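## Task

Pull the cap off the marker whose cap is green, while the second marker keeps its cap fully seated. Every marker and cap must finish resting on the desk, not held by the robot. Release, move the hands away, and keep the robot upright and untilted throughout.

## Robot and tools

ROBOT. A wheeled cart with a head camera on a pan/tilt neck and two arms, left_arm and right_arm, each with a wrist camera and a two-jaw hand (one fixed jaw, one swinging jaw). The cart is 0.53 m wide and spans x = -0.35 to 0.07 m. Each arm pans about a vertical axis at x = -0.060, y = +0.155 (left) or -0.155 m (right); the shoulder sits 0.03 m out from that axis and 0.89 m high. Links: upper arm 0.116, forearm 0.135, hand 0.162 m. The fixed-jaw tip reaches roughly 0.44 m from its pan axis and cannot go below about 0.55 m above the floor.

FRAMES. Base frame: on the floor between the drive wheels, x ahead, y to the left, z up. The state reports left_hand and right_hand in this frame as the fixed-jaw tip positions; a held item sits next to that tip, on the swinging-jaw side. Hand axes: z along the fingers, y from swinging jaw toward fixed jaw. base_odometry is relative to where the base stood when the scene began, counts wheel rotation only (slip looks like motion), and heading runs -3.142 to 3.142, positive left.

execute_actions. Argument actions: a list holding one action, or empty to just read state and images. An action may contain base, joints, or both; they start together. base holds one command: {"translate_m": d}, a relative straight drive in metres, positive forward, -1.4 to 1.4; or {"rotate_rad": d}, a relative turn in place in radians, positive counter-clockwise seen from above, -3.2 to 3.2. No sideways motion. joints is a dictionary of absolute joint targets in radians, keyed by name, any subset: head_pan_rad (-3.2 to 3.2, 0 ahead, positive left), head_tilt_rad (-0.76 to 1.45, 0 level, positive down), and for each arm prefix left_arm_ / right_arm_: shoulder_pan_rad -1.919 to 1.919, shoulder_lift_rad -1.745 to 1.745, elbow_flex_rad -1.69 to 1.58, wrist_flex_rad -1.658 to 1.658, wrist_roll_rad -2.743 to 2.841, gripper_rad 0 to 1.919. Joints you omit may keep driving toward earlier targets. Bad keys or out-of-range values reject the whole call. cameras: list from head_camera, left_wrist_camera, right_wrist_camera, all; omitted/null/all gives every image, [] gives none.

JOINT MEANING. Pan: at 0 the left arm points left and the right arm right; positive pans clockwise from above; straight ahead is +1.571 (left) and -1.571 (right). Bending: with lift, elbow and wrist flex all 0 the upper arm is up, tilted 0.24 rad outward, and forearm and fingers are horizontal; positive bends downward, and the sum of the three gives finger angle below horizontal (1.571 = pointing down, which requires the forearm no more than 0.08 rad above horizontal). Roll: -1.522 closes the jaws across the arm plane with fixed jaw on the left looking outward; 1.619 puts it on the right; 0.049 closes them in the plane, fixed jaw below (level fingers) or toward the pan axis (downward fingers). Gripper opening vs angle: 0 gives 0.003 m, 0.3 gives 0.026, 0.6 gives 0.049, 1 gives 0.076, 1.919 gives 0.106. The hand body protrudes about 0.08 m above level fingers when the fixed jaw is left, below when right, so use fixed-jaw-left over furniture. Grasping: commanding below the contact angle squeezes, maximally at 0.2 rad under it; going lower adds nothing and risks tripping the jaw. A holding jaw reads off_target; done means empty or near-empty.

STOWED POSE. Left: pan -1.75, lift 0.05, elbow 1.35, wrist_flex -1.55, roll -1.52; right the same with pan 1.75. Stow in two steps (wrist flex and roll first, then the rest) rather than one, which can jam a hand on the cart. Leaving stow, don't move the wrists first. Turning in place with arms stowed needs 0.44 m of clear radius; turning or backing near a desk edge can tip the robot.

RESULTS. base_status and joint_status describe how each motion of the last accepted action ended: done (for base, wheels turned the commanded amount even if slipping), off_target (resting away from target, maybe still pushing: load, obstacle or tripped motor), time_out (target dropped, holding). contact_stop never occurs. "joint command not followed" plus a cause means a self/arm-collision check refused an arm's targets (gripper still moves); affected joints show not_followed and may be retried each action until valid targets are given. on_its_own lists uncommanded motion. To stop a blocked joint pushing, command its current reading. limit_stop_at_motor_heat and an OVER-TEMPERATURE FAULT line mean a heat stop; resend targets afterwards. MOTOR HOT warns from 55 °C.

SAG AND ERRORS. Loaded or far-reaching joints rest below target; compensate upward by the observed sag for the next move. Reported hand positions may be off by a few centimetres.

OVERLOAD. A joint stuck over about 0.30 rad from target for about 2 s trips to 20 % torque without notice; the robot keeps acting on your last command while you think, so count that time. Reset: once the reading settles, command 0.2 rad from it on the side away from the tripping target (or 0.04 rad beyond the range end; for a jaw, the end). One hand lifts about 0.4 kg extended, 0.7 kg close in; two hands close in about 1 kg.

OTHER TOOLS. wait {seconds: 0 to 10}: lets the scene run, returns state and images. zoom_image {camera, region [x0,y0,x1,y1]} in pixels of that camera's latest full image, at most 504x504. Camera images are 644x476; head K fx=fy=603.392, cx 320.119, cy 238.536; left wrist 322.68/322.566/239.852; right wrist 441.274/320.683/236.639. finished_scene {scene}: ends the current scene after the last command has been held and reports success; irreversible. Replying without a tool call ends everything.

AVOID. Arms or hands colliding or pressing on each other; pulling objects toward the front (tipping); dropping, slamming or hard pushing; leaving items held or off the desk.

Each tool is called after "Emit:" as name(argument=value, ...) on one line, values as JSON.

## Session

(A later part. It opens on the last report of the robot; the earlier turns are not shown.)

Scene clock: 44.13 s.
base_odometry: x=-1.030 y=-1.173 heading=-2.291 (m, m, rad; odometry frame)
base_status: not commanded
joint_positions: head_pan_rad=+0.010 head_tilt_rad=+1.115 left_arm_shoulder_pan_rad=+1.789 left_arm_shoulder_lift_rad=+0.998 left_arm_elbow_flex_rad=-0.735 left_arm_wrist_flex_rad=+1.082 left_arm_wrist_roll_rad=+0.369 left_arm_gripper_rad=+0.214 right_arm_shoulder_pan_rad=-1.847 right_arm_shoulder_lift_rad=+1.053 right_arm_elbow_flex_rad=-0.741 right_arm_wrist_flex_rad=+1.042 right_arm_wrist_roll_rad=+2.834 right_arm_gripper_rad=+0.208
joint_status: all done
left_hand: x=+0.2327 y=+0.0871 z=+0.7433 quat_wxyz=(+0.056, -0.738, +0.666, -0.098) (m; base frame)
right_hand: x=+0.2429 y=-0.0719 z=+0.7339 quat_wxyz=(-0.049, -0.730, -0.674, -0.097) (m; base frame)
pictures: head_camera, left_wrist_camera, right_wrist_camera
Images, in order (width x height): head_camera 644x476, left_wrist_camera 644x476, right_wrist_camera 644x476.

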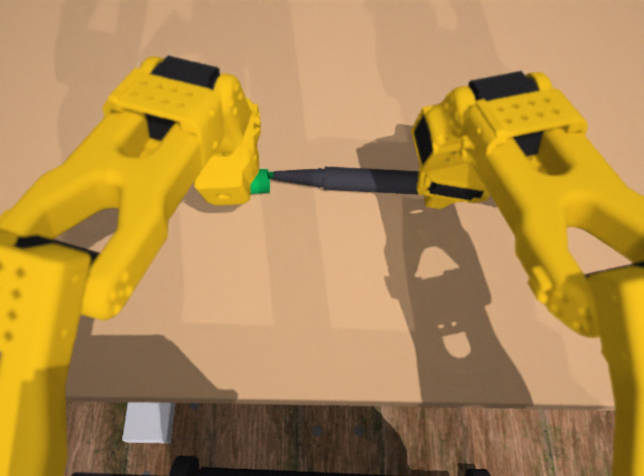

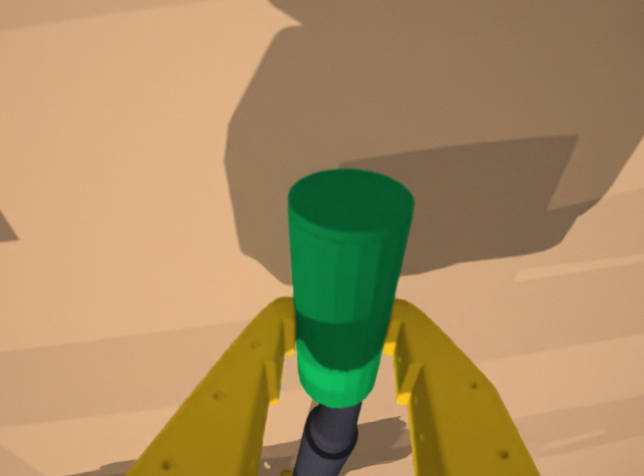

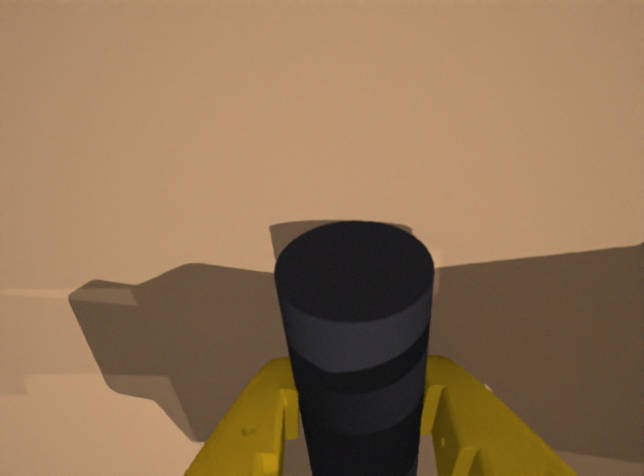

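Emit:
execute_actions(actions=[{"joints":{"left_arm_shoulder_pan_rad":1.62,"left_arm_wrist_roll_rad":0.1,"left_arm_shoulder_lift_rad":0.99,"right_arm_gripper_rad":0.45,"right_arm_shoulder_lift_rad":1.0}}], cameras=[])

Emit:
execute_actions(actions=[{"joints":{"left_arm_gripper_rad":0.6}}], cameras=["head_camera"])

Emit:
execute_actions(actions=[{"joints":{"left_arm_shoulder_lift_rad":0.65,"left_arm_wrist_flex_rad":1.4,"right_arm_shoulder_lift_rad":0.7,"right_arm_wrist_flex_rad":1.33}}], cameras=[])

Emit:
execute_actions(actions=[{"base":{"translate_m":-0.35},"joints":{"head_tilt_rad":0.7,"left_arm_shoulder_lift_rad":0.3,"right_arm_shoulder_lift_rad":0.3,"left_arm_elbow_flex_rad":-0.4,"right_arm_elbow_flex_rad":-0.4,"left_arm_shoulder_pan_rad":1.2,"right_arm_shoulder_pan_rad":-1.2}}], cameras=["head_camera"])

Scene clock: 45.80 s.
base_odometry: x=-1.030 y=-1.173 heading=-2.291 (m, m, rad; odometry frame)
base_status: not commanded
joint_positions: head_pan_rad=+0.010 head_tilt_rad=+1.115 left_arm_shoulder_pan_rad=+1.631 left_arm_shoulder_lift_rad=+1.007 left_arm_elbow_flex_rad=-0.735 left_arm_wrist_flex_rad=+1.082 left_arm_wrist_roll_rad=+0.108 left_arm_gripper_rad=+0.214 right_arm_shoulder_pan_rad=-1.837 right_arm_shoulder_lift_rad=+1.040 right_arm_elbow_flex_rad=-0.743 right_arm_wrist_flex_rad=+1.040 right_arm_wrist_roll_rad=+2.834 right_arm_gripper_rad=+0.441
joint_status: all done
left_hand: x=+0.2380 y=+0.1362 z=+0.7407 quat_wxyz=(+0.072, -0.703, +0.703, -0.081) (m; base frame)
right_hand: x=+0.2461 y=-0.0745 z=+0.7378 quat_wxyz=(-0.053, -0.733, -0.670, -0.103) (m; base frame)
pictures: none
No camera images: the call's "cameras" was empty. Leave "cameras" out to get every camera's image.

Scene clock: 46.63 s.
base_odometry: x=-1.030 y=-1.173 heading=-2.291 (m, m, rad; odometry frame)
base_status: not commanded
joint_positions: head_pan_rad=+0.010 head_tilt_rad=+1.115 left_arm_shoulder_pan_rad=+1.629 left_arm_shoulder_lift_rad=+1.016 left_arm_elbow_flex_rad=-0.735 left_arm_wrist_flex_rad=+1.082 left_arm_wrist_roll_rad=+0.108 left_arm_gripper_rad=+0.588 right_arm_shoulder_pan_rad=-1.837 right_arm_shoulder_lift_rad=+1.040 right_arm_elbow_flex_rad=-0.743 right_arm_wrist_flex_rad=+1.040 right_arm_wrist_roll_rad=+2.834 right_arm_gripper_rad=+0.441
joint_status: all done
left_hand: x=+0.2366 y=+0.1367 z=+0.7383 quat_wxyz=(+0.069, -0.704, +0.703, -0.077) (m; base frame)
right_hand: x=+0.2461 y=-0.0745 z=+0.7378 quat_wxyz=(-0.053, -0.733, -0.670, -0.103) (m; base frame)
pictures: head_camera
Images, in order (width x height): head_camera 644x476.

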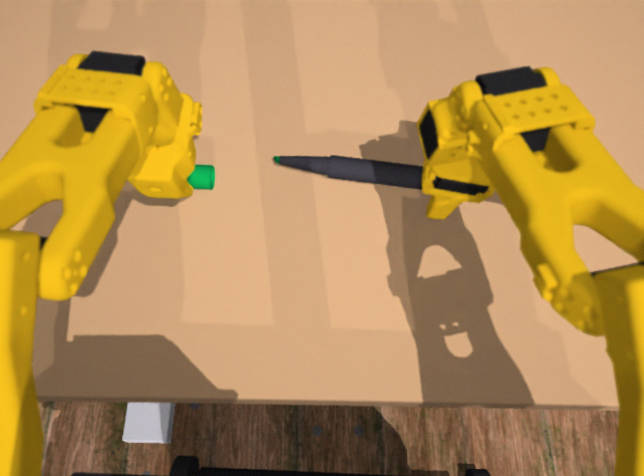

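Scene clock: 47.63 s.
base_odometry: x=-1.030 y=-1.173 heading=-2.291 (m, m, rad; odometry frame)
base_status: not commanded
joint_positions: head_pan_rad=+0.010 head_tilt_rad=+1.115 left_arm_shoulder_pan_rad=+1.629 left_arm_shoulder_lift_rad=+0.709 left_arm_elbow_flex_rad=-0.735 left_arm_wrist_flex_rad=+1.392 left_arm_wrist_roll_rad=+0.108 left_arm_gripper_rad=+0.589 right_arm_shoulder_pan_rad=-1.837 right_arm_shoulder_lift_rad=+0.755 right_arm_elbow_flex_rad=-0.743 right_arm_wrist_flex_rad=+1.321 right_arm_wrist_roll_rad=+2.834 right_arm_gripper_rad=+0.442
joint_status: all done
left_hand: x=+0.2240 y=+0.1374 z=+0.8110 quat_wxyz=(+0.068, -0.704, +0.703, -0.076) (m; base frame)
right_hand: x=+0.2379 y=-0.0767 z=+0.8061 quat_wxyz=(-0.054, -0.733, -0.670, -0.106) (m; base frame)
pictures: none
No camera images: the call's "cameras" was empty. Leave "cameras" out to get every camera's image.

Scene clock: 50.23 s.
base_odometry: x=-0.800 y=-0.909 heading=-2.287 (m, m, rad; odometry frame)
base_status: done
joint_positions: head_pan_rad=+0.010 head_tilt_rad=+0.714 left_arm_shoulder_pan_rad=+1.209 left_arm_shoulder_lift_rad=+0.354 left_arm_elbow_flex_rad=-0.394 left_arm_wrist_flex_rad=+1.392 left_arm_wrist_roll_rad=+0.108 left_arm_gripper_rad=+0.589 right_arm_shoulder_pan_rad=-1.205 right_arm_shoulder_lift_rad=+0.345 right_arm_elbow_flex_rad=-0.399 right_arm_wrist_flex_rad=+1.321 right_arm_wrist_roll_rad=+2.834 right_arm_gripper_rad=+0.442
joint_status: all done
left_hand: x=+0.1811 y=+0.2453 z=+0.8422 quat_wxyz=(+0.088, -0.834, +0.540, -0.065) (m; base frame)
right_hand: x=+0.2046 y=-0.2594 z=+0.8519 quat_wxyz=(-0.108, -0.901, -0.407, -0.106) (m; base frame)
pictures: head_camera
Images, in order (width x height): head_camera 644x476.

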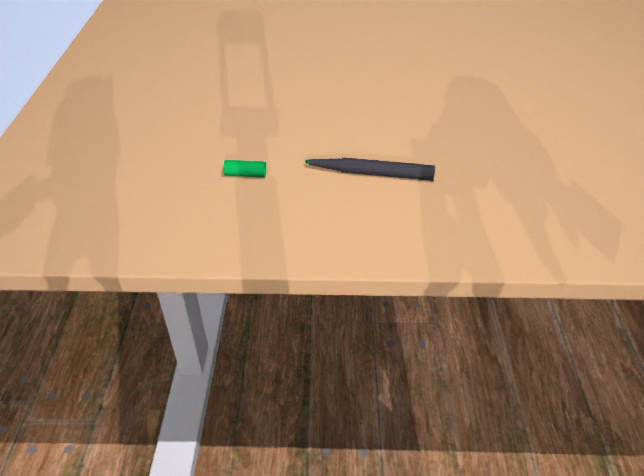

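Emit:
finished_scene(scene=1)

The scene is finished: the task was done.


## Next scene

Pull the cap off the marker whose cap is blue, while the second marker keeps its cap fully seated. Every marker and cap must finish resting on the desk, not held by the robot. Release, move the hands away, and keep the robot upright and untilted throughout.

Emit:
execute_actions(actions=[])

Scene clock: 0.00 s.
base_odometry: x=+0.000 y=+0.000 heading=+0.000 (m, m, rad; odometry frame)
base_status: not commanded
joint_positions: head_pan_rad=-0.030 head_tilt_rad=-0.032 left_arm_shoulder_pan_rad=-1.781 left_arm_shoulder_lift_rad=-0.005 left_arm_elbow_flex_rad=+1.279 left_arm_wrist_flex_rad=-1.489 left_arm_wrist_roll_rad=-1.522 left_arm_gripper_rad=+1.920 right_arm_shoulder_pan_rad=+1.739 right_arm_shoulder_lift_rad=+0.052 right_arm_elbow_flex_rad=+1.359 right_arm_wrist_flex_rad=-1.548 right_arm_wrist_roll_rad=-1.496 right_arm_gripper_rad=+1.920
joint_status: not commanded
left_hand: x=-0.3118 y=+0.0935 z=+0.9132 quat_wxyz=(-0.082, -0.624, -0.066, +0.775) (m; base frame)
right_hand: x=-0.3077 y=-0.1207 z=+0.8940 quat_wxyz=(-0.073, +0.656, -0.047, -0.750) (m; base frame)
pictures: head_camera, left_wrist_camera, right_wrist_camera
Images, in order (width x height): head_camera 644x476, left_wrist_camera 644x476, right_wrist_camera 644x476.

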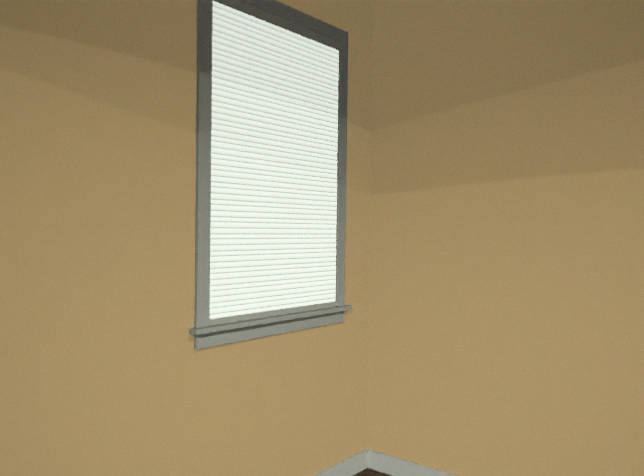

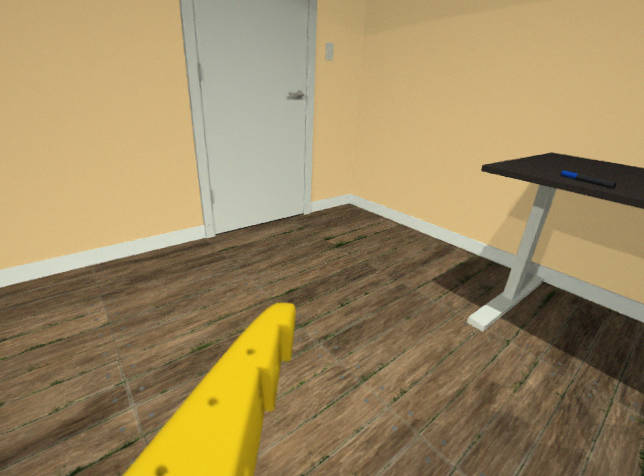

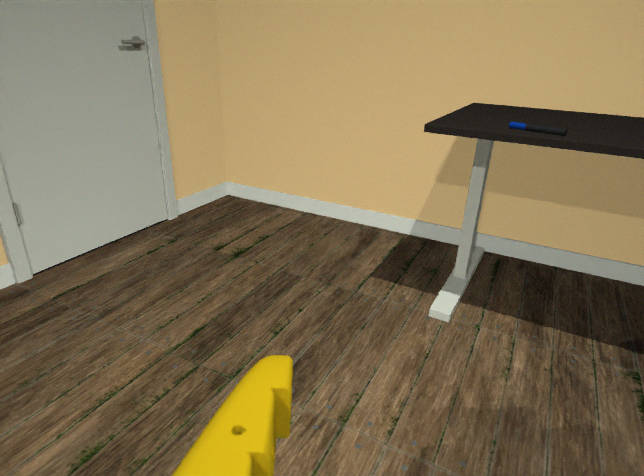

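Emit:
execute_actions(actions=[{"base":{"rotate_rad":2.55},"joints":{"head_pan_rad":0,"head_tilt_rad":0.45}}], cameras=["head_camera"])

Scene clock: 4.23 s.
base_odometry: x=-0.001 y=+0.000 heading=+2.549 (m, m, rad; odometry frame)
base_status: done
joint_positions: head_pan_rad=-0.010 head_tilt_rad=+0.444 left_arm_shoulder_pan_rad=-1.781 left_arm_shoulder_lift_rad=-0.005 left_arm_elbow_flex_rad=+1.279 left_arm_wrist_flex_rad=-1.489 left_arm_wrist_roll_rad=-1.522 left_arm_gripper_rad=+1.920 right_arm_shoulder_pan_rad=+1.739 right_arm_shoulder_lift_rad=+0.052 right_arm_elbow_flex_rad=+1.359 right_arm_wrist_flex_rad=-1.548 right_arm_wrist_roll_rad=-1.496 right_arm_gripper_rad=+1.920
joint_status: all done
left_hand: x=-0.3118 y=+0.0935 z=+0.9132 quat_wxyz=(-0.082, -0.624, -0.066, +0.775) (m; base frame)
right_hand: x=-0.3077 y=-0.1207 z=+0.8940 quat_wxyz=(-0.073, +0.656, -0.047, -0.750) (m; base frame)
pictures: head_camera
Images, in order (width x height): head_camera 644x476.

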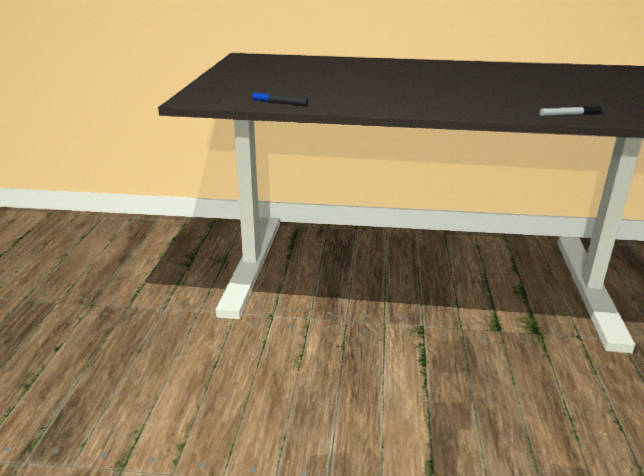

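Emit:
execute_actions(actions=[{"base":{"translate_m":1.25},"joints":{"head_tilt_rad":0.75,"left_arm_shoulder_pan_rad":1.0,"right_arm_shoulder_pan_rad":-1.3,"left_arm_shoulder_lift_rad":0.0,"right_arm_shoulder_lift_rad":0.0,"left_arm_elbow_flex_rad":0.0,"right_arm_elbow_flex_rad":0.0,"left_arm_gripper_rad":0.6,"right_arm_gripper_rad":0.6}}], cameras=["head_camera"])

Scene clock: 13.00 s.
base_odometry: x=-1.038 y=+0.698 heading=+2.547 (m, m, rad; odometry frame)
base_status: done
joint_positions: head_pan_rad=-0.010 head_tilt_rad=+0.745 left_arm_shoulder_pan_rad=+0.991 left_arm_shoulder_lift_rad=+0.012 left_arm_elbow_flex_rad=+0.031 left_arm_wrist_flex_rad=-1.489 left_arm_wrist_roll_rad=-1.522 left_arm_gripper_rad=+0.611 right_arm_shoulder_pan_rad=-1.294 right_arm_shoulder_lift_rad=+0.029 right_arm_elbow_flex_rad=+0.035 right_arm_wrist_flex_rad=-1.548 right_arm_wrist_roll_rad=-1.496 right_arm_gripper_rad=+0.608
joint_status: all done
left_hand: x=+0.1155 y=+0.2791 z=+1.1650 quat_wxyz=(+0.956, -0.018, +0.059, +0.285) (m; base frame)
right_hand: x=+0.1452 y=-0.2053 z=+1.1621 quat_wxyz=(+0.988, +0.005, +0.043, -0.151) (m; base frame)
pictures: head_camera
Images, in order (width x height): head_camera 644x476.

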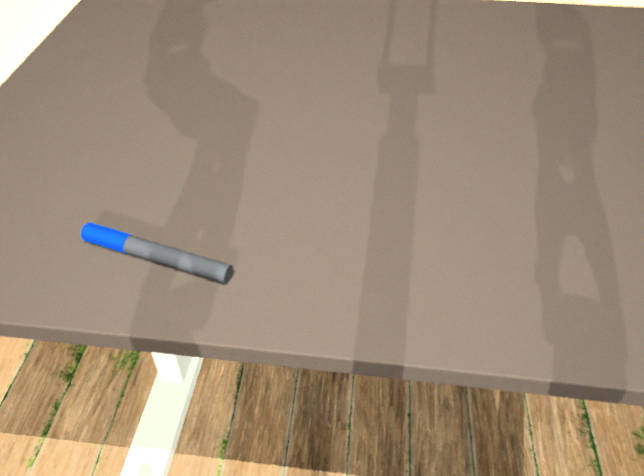

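Emit:
execute_actions(actions=[{"base":{"translate_m":0.19},"joints":{"head_tilt_rad":1.15,"head_pan_rad":0.2,"left_arm_shoulder_pan_rad":1.30,"left_arm_shoulder_lift_rad":0.68,"left_arm_elbow_flex_rad":-0.76,"left_arm_wrist_flex_rad":1.52,"left_arm_wrist_roll_rad":-0.59,"right_arm_shoulder_pan_rad":-1.6,"right_arm_shoulder_lift_rad":0.65,"right_arm_elbow_flex_rad":-0.77,"right_arm_wrist_flex_rad":1.38,"right_arm_wrist_roll_rad":2.84}}], cameras=["head_camera","left_wrist_camera"])

Scene clock: 19.50 s.
base_odometry: x=-1.195 y=+0.804 heading=+2.547 (m, m, rad; odometry frame)
base_status: done
joint_positions: head_pan_rad=+0.190 head_tilt_rad=+1.145 left_arm_shoulder_pan_rad=+1.292 left_arm_shoulder_lift_rad=+0.708 left_arm_elbow_flex_rad=-0.730 left_arm_wrist_flex_rad=+1.510 left_arm_wrist_roll_rad=-0.599 left_arm_gripper_rad=+0.611 right_arm_shoulder_pan_rad=-1.593 right_arm_shoulder_lift_rad=+0.678 right_arm_elbow_flex_rad=-0.731 right_arm_wrist_flex_rad=+1.371 right_arm_wrist_roll_rad=+2.831 right_arm_gripper_rad=+0.608
joint_status: all done
left_hand: x=+0.1950 y=+0.2326 z=+0.8090 quat_wxyz=(+0.039, -0.565, +0.824, -0.013) (m; base frame)
right_hand: x=+0.2445 y=-0.1511 z=+0.8227 quat_wxyz=(-0.070, -0.809, -0.574, -0.104) (m; base frame)
pictures: head_camera, left_wrist_camera
Images, in order (width x height): head_camera 644x476, left_wrist_camera 644x476.

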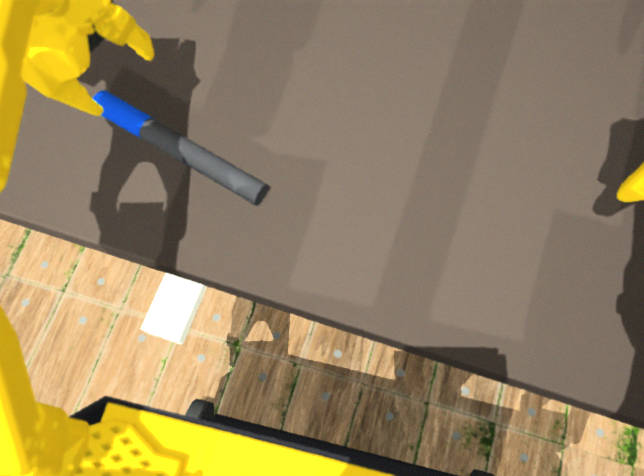

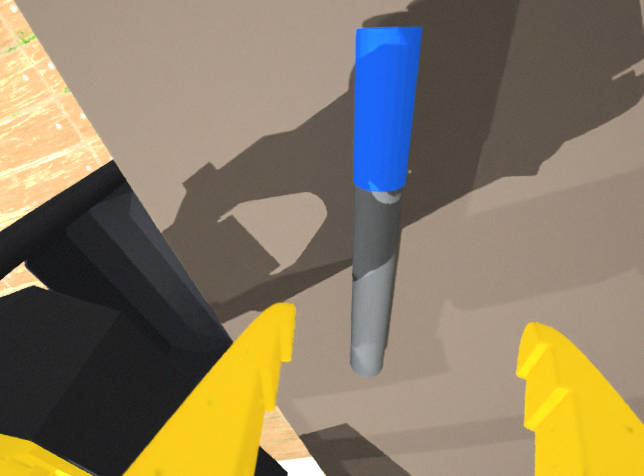

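Emit:
execute_actions(actions=[{"joints":{"left_arm_shoulder_pan_rad":1.25,"left_arm_shoulder_lift_rad":0.86,"left_arm_wrist_flex_rad":1.235,"left_arm_wrist_roll_rad":-0.64}}], cameras=["left_wrist_camera"])

Scene clock: 21.27 s.
base_odometry: x=-1.195 y=+0.804 heading=+2.547 (m, m, rad; odometry frame)
base_status: not commanded
joint_positions: head_pan_rad=+0.190 head_tilt_rad=+1.145 left_arm_shoulder_pan_rad=+1.260 left_arm_shoulder_lift_rad=+0.884 left_arm_elbow_flex_rad=-0.732 left_arm_wrist_flex_rad=+1.248 left_arm_wrist_roll_rad=-0.631 left_arm_gripper_rad=+0.611 right_arm_shoulder_pan_rad=-1.593 right_arm_shoulder_lift_rad=+0.678 right_arm_elbow_flex_rad=-0.731 right_arm_wrist_flex_rad=+1.371 right_arm_wrist_roll_rad=+2.831 right_arm_gripper_rad=+0.608
joint_status: all done
left_hand: x=+0.2150 y=+0.2482 z=+0.7690 quat_wxyz=(+0.081, -0.563, +0.822, -0.024) (m; base frame)
right_hand: x=+0.2445 y=-0.1511 z=+0.8227 quat_wxyz=(-0.070, -0.809, -0.574, -0.104) (m; base frame)
pictures: left_wrist_camera
Images, in order (width x height): left_wrist_camera 644x476.

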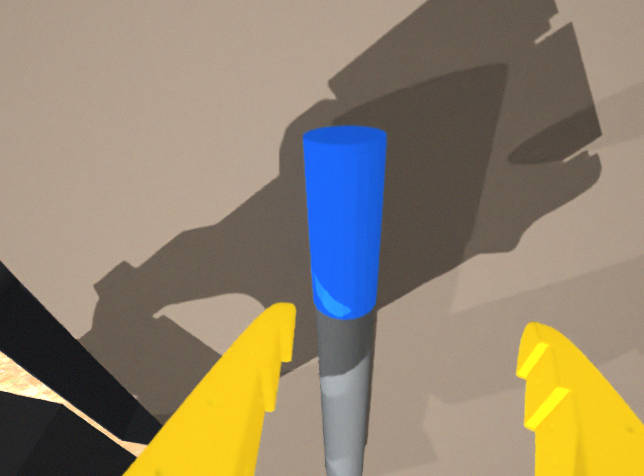

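Emit:
execute_actions(actions=[{"joints":{"left_arm_shoulder_lift_rad":0.965,"left_arm_wrist_flex_rad":1.15,"left_arm_gripper_rad":0.45}}], cameras=["left_wrist_camera"])

Scene clock: 22.53 s.
base_odometry: x=-1.195 y=+0.804 heading=+2.547 (m, m, rad; odometry frame)
base_status: not commanded
joint_positions: head_pan_rad=+0.190 head_tilt_rad=+1.145 left_arm_shoulder_pan_rad=+1.260 left_arm_shoulder_lift_rad=+0.990 left_arm_elbow_flex_rad=-0.733 left_arm_wrist_flex_rad=+1.162 left_arm_wrist_roll_rad=-0.631 left_arm_gripper_rad=+0.461 right_arm_shoulder_pan_rad=-1.593 right_arm_shoulder_lift_rad=+0.678 right_arm_elbow_flex_rad=-0.731 right_arm_wrist_flex_rad=+1.371 right_arm_wrist_roll_rad=+2.831 right_arm_gripper_rad=+0.608
joint_status: all done
left_hand: x=+0.2144 y=+0.2481 z=+0.7435 quat_wxyz=(+0.073, -0.564, +0.822, -0.022) (m; base frame)
right_hand: x=+0.2445 y=-0.1511 z=+0.8227 quat_wxyz=(-0.070, -0.809, -0.574, -0.104) (m; base frame)
pictures: left_wrist_camera
Images, in order (width x height): left_wrist_camera 644x476.

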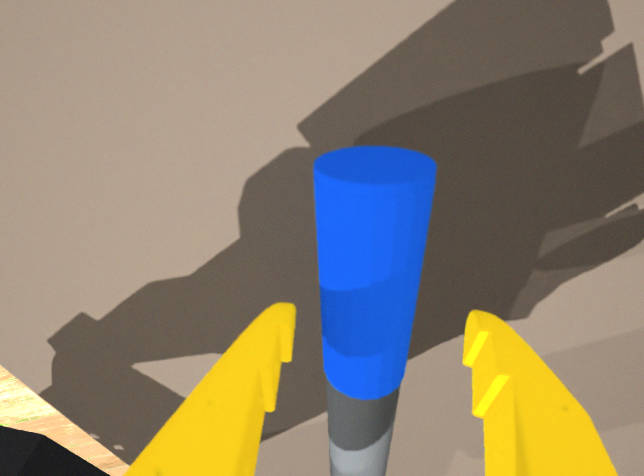

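Emit:
execute_actions(actions=[{"joints":{"left_arm_shoulder_lift_rad":0.98,"left_arm_wrist_flex_rad":1.13,"left_arm_gripper_rad":0.02}}], cameras=["left_wrist_camera"])

Emit:
execute_actions(actions=[{"joints":{"left_arm_shoulder_lift_rad":0.925,"left_arm_wrist_flex_rad":1.09,"left_arm_shoulder_pan_rad":1.89,"left_arm_wrist_roll_rad":0.45,"head_pan_rad":0.0,"right_arm_shoulder_pan_rad":-1.919,"right_arm_shoulder_lift_rad":0.80,"right_arm_wrist_flex_rad":1.2}}])

Scene clock: 24.83 s.
base_odometry: x=-1.195 y=+0.804 heading=+2.547 (m, m, rad; odometry frame)
base_status: not commanded
joint_positions: head_pan_rad=+0.190 head_tilt_rad=+1.145 left_arm_shoulder_pan_rad=+1.260 left_arm_shoulder_lift_rad=+1.006 left_arm_elbow_flex_rad=-0.733 left_arm_wrist_flex_rad=+1.142 left_arm_wrist_roll_rad=-0.631 left_arm_gripper_rad=+0.216 right_arm_shoulder_pan_rad=-1.593 right_arm_shoulder_lift_rad=+0.678 right_arm_elbow_flex_rad=-0.731 right_arm_wrist_flex_rad=+1.371 right_arm_wrist_roll_rad=+2.831 right_arm_gripper_rad=+0.608
joint_status: left_arm_gripper_rad off_target (ended at +0.216, target +0.020); the others done
left_hand: x=+0.2152 y=+0.2483 z=+0.7398 quat_wxyz=(+0.075, -0.564, +0.822, -0.022) (m; base frame)
right_hand: x=+0.2445 y=-0.1511 z=+0.8227 quat_wxyz=(-0.070, -0.809, -0.574, -0.104) (m; base frame)
pictures: left_wrist_camera
Images, in order (width x height): left_wrist_camera 644x476.

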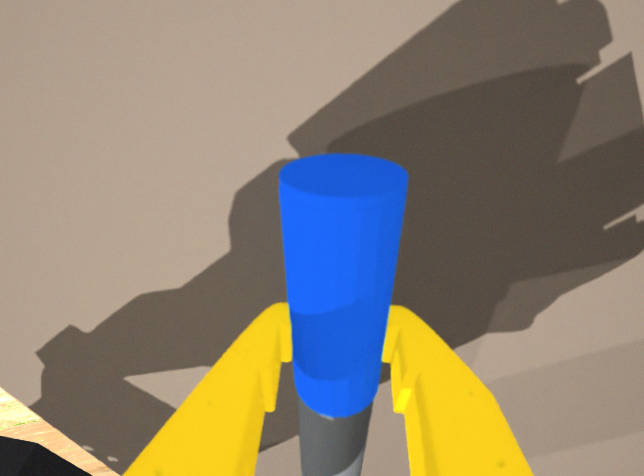

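Scene clock: 26.43 s.
base_odometry: x=-1.195 y=+0.804 heading=+2.547 (m, m, rad; odometry frame)
base_status: not commanded
joint_positions: head_pan_rad=+0.010 head_tilt_rad=+1.145 left_arm_shoulder_pan_rad=+1.881 left_arm_shoulder_lift_rad=+0.989 left_arm_elbow_flex_rad=-0.733 left_arm_wrist_flex_rad=+1.102 left_arm_wrist_roll_rad=+0.441 left_arm_gripper_rad=+0.216 right_arm_shoulder_pan_rad=-1.913 right_arm_shoulder_lift_rad=+0.823 right_arm_elbow_flex_rad=-0.734 right_arm_wrist_flex_rad=+1.213 right_arm_wrist_roll_rad=+2.831 right_arm_gripper_rad=+0.608
joint_status: all done
left_hand: x=+0.2233 y=+0.0606 z=+0.7450 quat_wxyz=(+0.045, -0.731, +0.674, -0.097) (m; base frame)
right_hand: x=+0.2391 y=-0.0513 z=+0.7905 quat_wxyz=(-0.056, -0.707, -0.695, -0.121) (m; base frame)
pictures: head_camera, left_wrist_camera, right_wrist_camera
Images, in order (width x height): head_camera 644x476, left_wrist_camera 644x476, right_wrist_camera 644x476.

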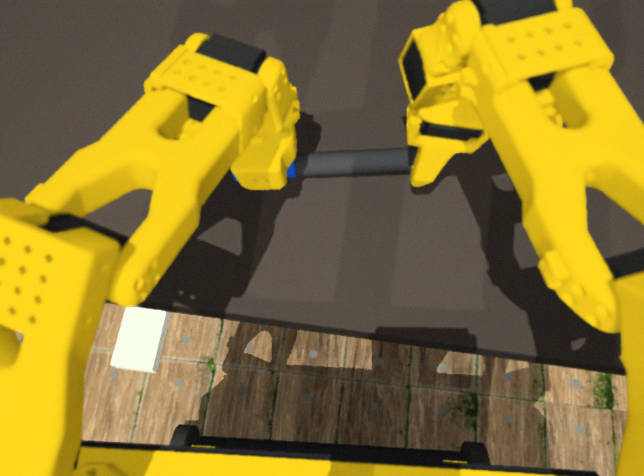

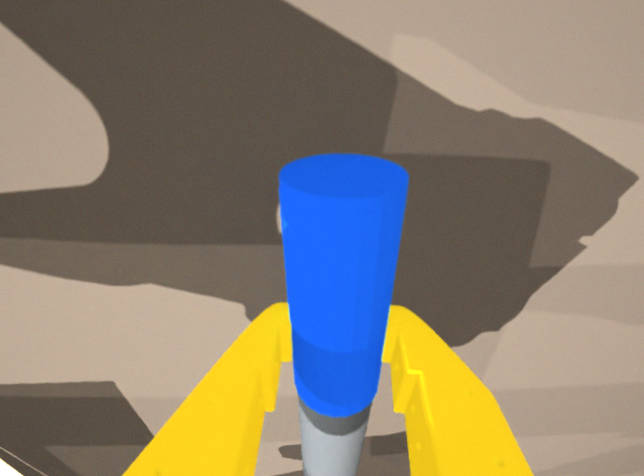

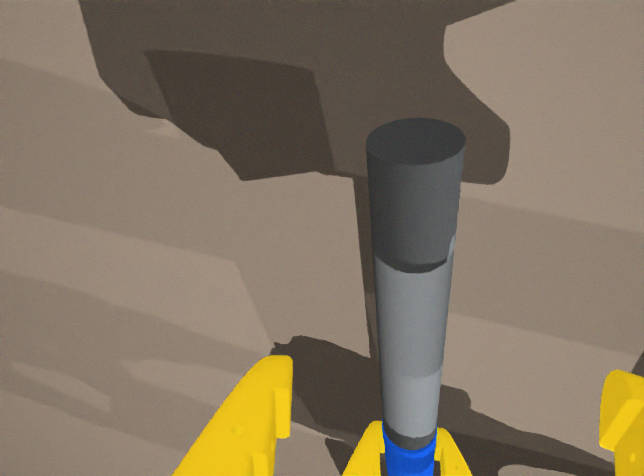

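Emit:
execute_actions(actions=[{"joints":{"left_arm_shoulder_lift_rad":0.98,"left_arm_gripper_rad":0.27,"right_arm_shoulder_lift_rad":0.96,"right_arm_wrist_flex_rad":1.06,"right_arm_gripper_rad":0.5}}])

Scene clock: 27.60 s.
base_odometry: x=-1.195 y=+0.804 heading=+2.547 (m, m, rad; odometry frame)
base_status: not commanded
joint_positions: head_pan_rad=+0.010 head_tilt_rad=+1.145 left_arm_shoulder_pan_rad=+1.881 left_arm_shoulder_lift_rad=+1.006 left_arm_elbow_flex_rad=-0.733 left_arm_wrist_flex_rad=+1.102 left_arm_wrist_roll_rad=+0.441 left_arm_gripper_rad=+0.259 right_arm_shoulder_pan_rad=-1.913 right_arm_shoulder_lift_rad=+0.985 right_arm_elbow_flex_rad=-0.734 right_arm_wrist_flex_rad=+1.072 right_arm_wrist_roll_rad=+2.831 right_arm_gripper_rad=+0.508
joint_status: all done
left_hand: x=+0.2209 y=+0.0614 z=+0.7405 quat_wxyz=(+0.041, -0.732, +0.674, -0.089) (m; base frame)
right_hand: x=+0.2406 y=-0.0507 z=+0.7505 quat_wxyz=(-0.052, -0.708, -0.696, -0.112) (m; base frame)
pictures: head_camera, left_wrist_camera, right_wrist_camera
Images, in order (width x height): head_camera 644x476, left_wrist_camera 644x476, right_wrist_camera 644x476.

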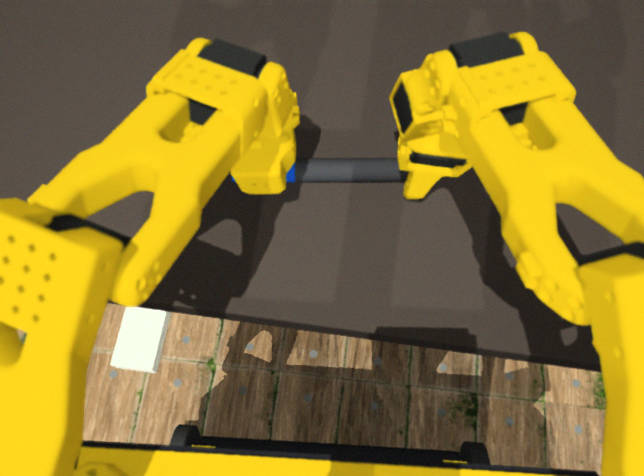

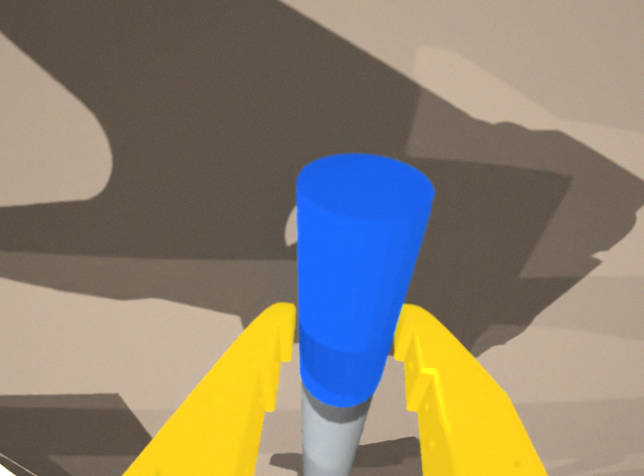

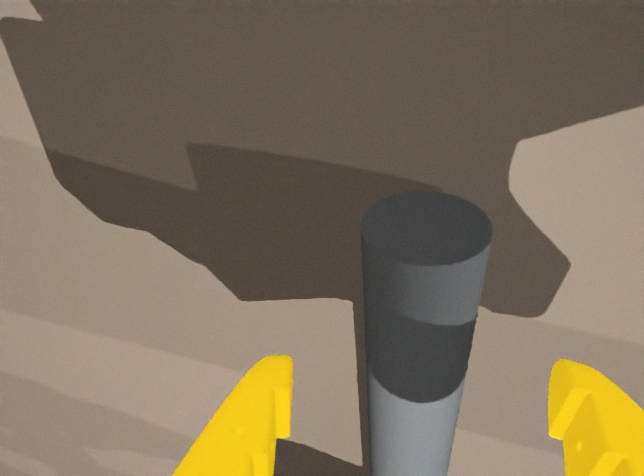

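Emit:
execute_actions(actions=[{"joints":{"left_arm_gripper_rad":0.02,"right_arm_shoulder_lift_rad":1.02,"right_arm_wrist_flex_rad":1.05,"right_arm_gripper_rad":0.4}}], cameras=["right_wrist_camera"])

Emit:
execute_actions(actions=[{"joints":{"right_arm_shoulder_lift_rad":1.03,"right_arm_gripper_rad":0.01}}], cameras=["right_wrist_camera"])

Scene clock: 28.67 s.
base_odometry: x=-1.195 y=+0.804 heading=+2.547 (m, m, rad; odometry frame)
base_status: not commanded
joint_positions: head_pan_rad=+0.010 head_tilt_rad=+1.145 left_arm_shoulder_pan_rad=+1.881 left_arm_shoulder_lift_rad=+1.006 left_arm_elbow_flex_rad=-0.733 left_arm_wrist_flex_rad=+1.102 left_arm_wrist_roll_rad=+0.441 left_arm_gripper_rad=+0.215 right_arm_shoulder_pan_rad=-1.913 right_arm_shoulder_lift_rad=+1.037 right_arm_elbow_flex_rad=-0.737 right_arm_wrist_flex_rad=+1.062 right_arm_wrist_roll_rad=+2.831 right_arm_gripper_rad=+0.408
joint_status: left_arm_gripper_rad off_target (ended at +0.215, target +0.020); the others done
left_hand: x=+0.2209 y=+0.0614 z=+0.7405 quat_wxyz=(+0.041, -0.732, +0.674, -0.089) (m; base frame)
right_hand: x=+0.2353 y=-0.0526 z=+0.7367 quat_wxyz=(-0.044, -0.709, -0.697, -0.094) (m; base frame)
pictures: right_wrist_camera
Images, in order (width x height): right_wrist_camera 644x476.

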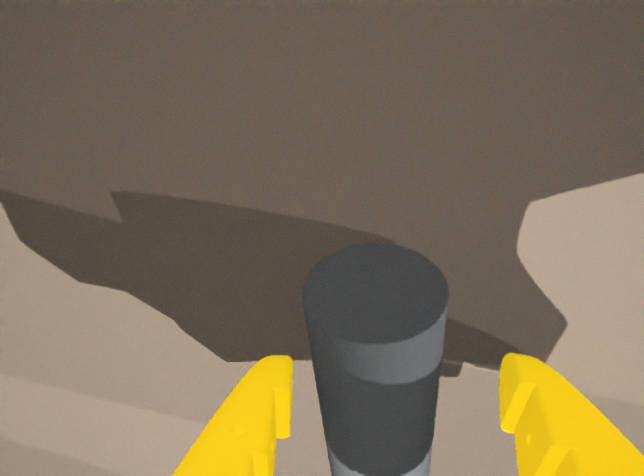

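Scene clock: 29.40 s.
base_odometry: x=-1.195 y=+0.804 heading=+2.547 (m, m, rad; odometry frame)
base_status: not commanded
joint_positions: head_pan_rad=+0.010 head_tilt_rad=+1.145 left_arm_shoulder_pan_rad=+1.881 left_arm_shoulder_lift_rad=+1.006 left_arm_elbow_flex_rad=-0.736 left_arm_wrist_flex_rad=+1.098 left_arm_wrist_roll_rad=+0.443 left_arm_gripper_rad=+0.215 right_arm_shoulder_pan_rad=-1.915 right_arm_shoulder_lift_rad=+1.048 right_arm_elbow_flex_rad=-0.740 right_arm_wrist_flex_rad=+1.062 right_arm_wrist_roll_rad=+2.834 right_arm_gripper_rad=+0.209
joint_status: right_arm_gripper_rad off_target (ended at +0.209, target +0.010); the others done
left_hand: x=+0.2221 y=+0.0610 z=+0.7411 quat_wxyz=(+0.043, -0.732, +0.673, -0.092) (m; base frame)
right_hand: x=+0.2341 y=-0.0525 z=+0.7342 quat_wxyz=(-0.042, -0.708, -0.699, -0.091) (m; base frame)
pictures: right_wrist_camera
Images, in order (width x height): right_wrist_camera 644x476.

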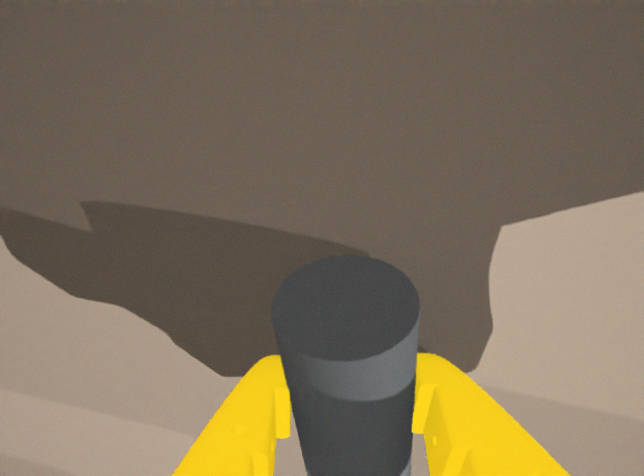

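Emit:
execute_actions(actions=[{"joints":{"right_arm_shoulder_pan_rad":-1.85,"left_arm_shoulder_pan_rad":1.66,"left_arm_wrist_roll_rad":0.25}}], cameras=["head_camera"])

Scene clock: 30.73 s.
base_odometry: x=-1.195 y=+0.804 heading=+2.547 (m, m, rad; odometry frame)
base_status: not commanded
joint_positions: head_pan_rad=+0.010 head_tilt_rad=+1.145 left_arm_shoulder_pan_rad=+1.668 left_arm_shoulder_lift_rad=+1.006 left_arm_elbow_flex_rad=-0.742 left_arm_wrist_flex_rad=+1.093 left_arm_wrist_roll_rad=+0.257 left_arm_gripper_rad=+0.215 right_arm_shoulder_pan_rad=-1.858 right_arm_shoulder_lift_rad=+1.050 right_arm_elbow_flex_rad=-0.740 right_arm_wrist_flex_rad=+1.060 right_arm_wrist_roll_rad=+2.834 right_arm_gripper_rad=+0.207
joint_status: all done
left_hand: x=+0.2372 y=+0.1240 z=+0.7421 quat_wxyz=(+0.063, -0.741, +0.663, -0.086) (m; base frame)
right_hand: x=+0.2394 y=-0.0694 z=+0.7338 quat_wxyz=(-0.045, -0.727, -0.679, -0.090) (m; base frame)
pictures: head_camera
Images, in order (width x height): head_camera 644x476.

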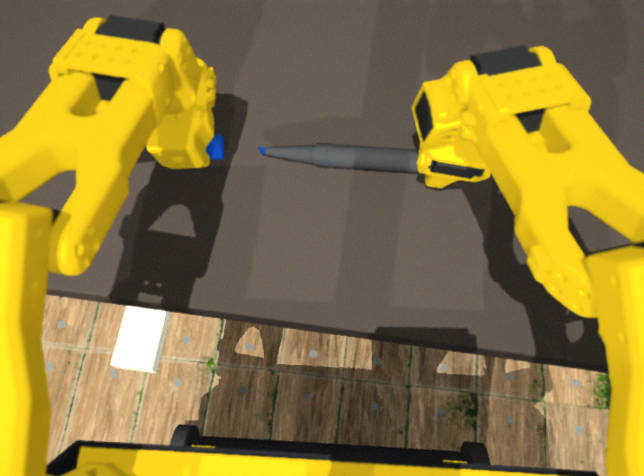

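Emit:
execute_actions(actions=[{"joints":{"left_arm_gripper_rad":0.5,"right_arm_gripper_rad":0.42,"right_arm_shoulder_lift_rad":1.0}}], cameras=[])

Emit:
execute_actions(actions=[{"joints":{"left_arm_shoulder_lift_rad":0.7,"left_arm_wrist_flex_rad":1.36,"right_arm_shoulder_lift_rad":0.72,"right_arm_wrist_flex_rad":1.3}}], cameras=[])

Emit:
execute_actions(actions=[{"base":{"translate_m":-0.3},"joints":{"head_tilt_rad":0.7,"left_arm_shoulder_lift_rad":0.3,"right_arm_shoulder_lift_rad":0.3,"left_arm_elbow_flex_rad":-0.4,"right_arm_elbow_flex_rad":-0.4,"left_arm_shoulder_pan_rad":1.2,"right_arm_shoulder_pan_rad":-1.2}}], cameras=["head_camera"])

Scene clock: 32.30 s.
base_odometry: x=-1.195 y=+0.804 heading=+2.547 (m, m, rad; odometry frame)
base_status: not commanded
joint_positions: head_pan_rad=+0.010 head_tilt_rad=+1.145 left_arm_shoulder_pan_rad=+1.668 left_arm_shoulder_lift_rad=+1.006 left_arm_elbow_flex_rad=-0.742 left_arm_wrist_flex_rad=+1.093 left_arm_wrist_roll_rad=+0.257 left_arm_gripper_rad=+0.488 right_arm_shoulder_pan_rad=-1.855 right_arm_shoulder_lift_rad=+1.040 right_arm_elbow_flex_rad=-0.743 right_arm_wrist_flex_rad=+1.058 right_arm_wrist_roll_rad=+2.834 right_arm_gripper_rad=+0.410
joint_status: all done
left_hand: x=+0.2372 y=+0.1240 z=+0.7421 quat_wxyz=(+0.063, -0.741, +0.663, -0.086) (m; base frame)
right_hand: x=+0.2419 y=-0.0696 z=+0.7370 quat_wxyz=(-0.048, -0.728, -0.677, -0.096) (m; base frame)
pictures: none
No camera images: the call's "cameras" was empty. Leave "cameras" out to get every camera's image.

Scene clock: 33.27 s.
base_odometry: x=-1.195 y=+0.804 heading=+2.547 (m, m, rad; odometry frame)
base_status: not commanded
joint_positions: head_pan_rad=+0.010 head_tilt_rad=+1.145 left_arm_shoulder_pan_rad=+1.668 left_arm_shoulder_lift_rad=+0.760 left_arm_elbow_flex_rad=-0.742 left_arm_wrist_flex_rad=+1.351 left_arm_wrist_roll_rad=+0.257 left_arm_gripper_rad=+0.489 right_arm_shoulder_pan_rad=-1.855 right_arm_shoulder_lift_rad=+0.775 right_arm_elbow_flex_rad=-0.743 right_arm_wrist_flex_rad=+1.292 right_arm_wrist_roll_rad=+2.834 right_arm_gripper_rad=+0.412
joint_status: all done
left_hand: x=+0.2264 y=+0.1251 z=+0.8003 quat_wxyz=(+0.060, -0.742, +0.663, -0.082) (m; base frame)
right_hand: x=+0.2390 y=-0.0705 z=+0.8019 quat_wxyz=(-0.055, -0.727, -0.676, -0.110) (m; base frame)
pictures: none
No camera images: the call's "cameras" was empty. Leave "cameras" out to get every camera's image.

Scene clock: 35.53 s.
base_odometry: x=-0.947 y=+0.636 heading=+2.547 (m, m, rad; odometry frame)
base_status: done
joint_positions: head_pan_rad=+0.010 head_tilt_rad=+0.714 left_arm_shoulder_pan_rad=+1.209 left_arm_shoulder_lift_rad=+0.351 left_arm_elbow_flex_rad=-0.396 left_arm_wrist_flex_rad=+1.351 left_arm_wrist_roll_rad=+0.257 left_arm_gripper_rad=+0.489 right_arm_shoulder_pan_rad=-1.208 right_arm_shoulder_lift_rad=+0.345 right_arm_elbow_flex_rad=-0.399 right_arm_wrist_flex_rad=+1.293 right_arm_wrist_roll_rad=+2.834 right_arm_gripper_rad=+0.412
joint_status: all done
left_hand: x=+0.1882 y=+0.2467 z=+0.8445 quat_wxyz=(+0.100, -0.870, +0.476, -0.086) (m; base frame)
right_hand: x=+0.2088 y=-0.2600 z=+0.8535 quat_wxyz=(-0.117, -0.898, -0.407, -0.116) (m; base frame)
pictures: head_camera
Images, in order (width x height): head_camera 644x476.

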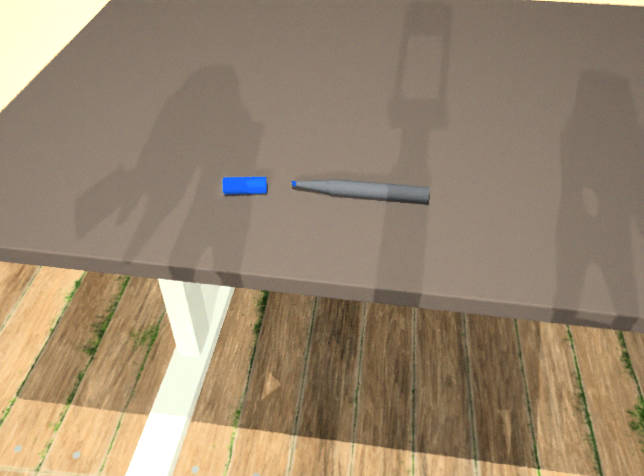

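Emit:
finished_scene(scene=2)

The scene is finished: the task was done.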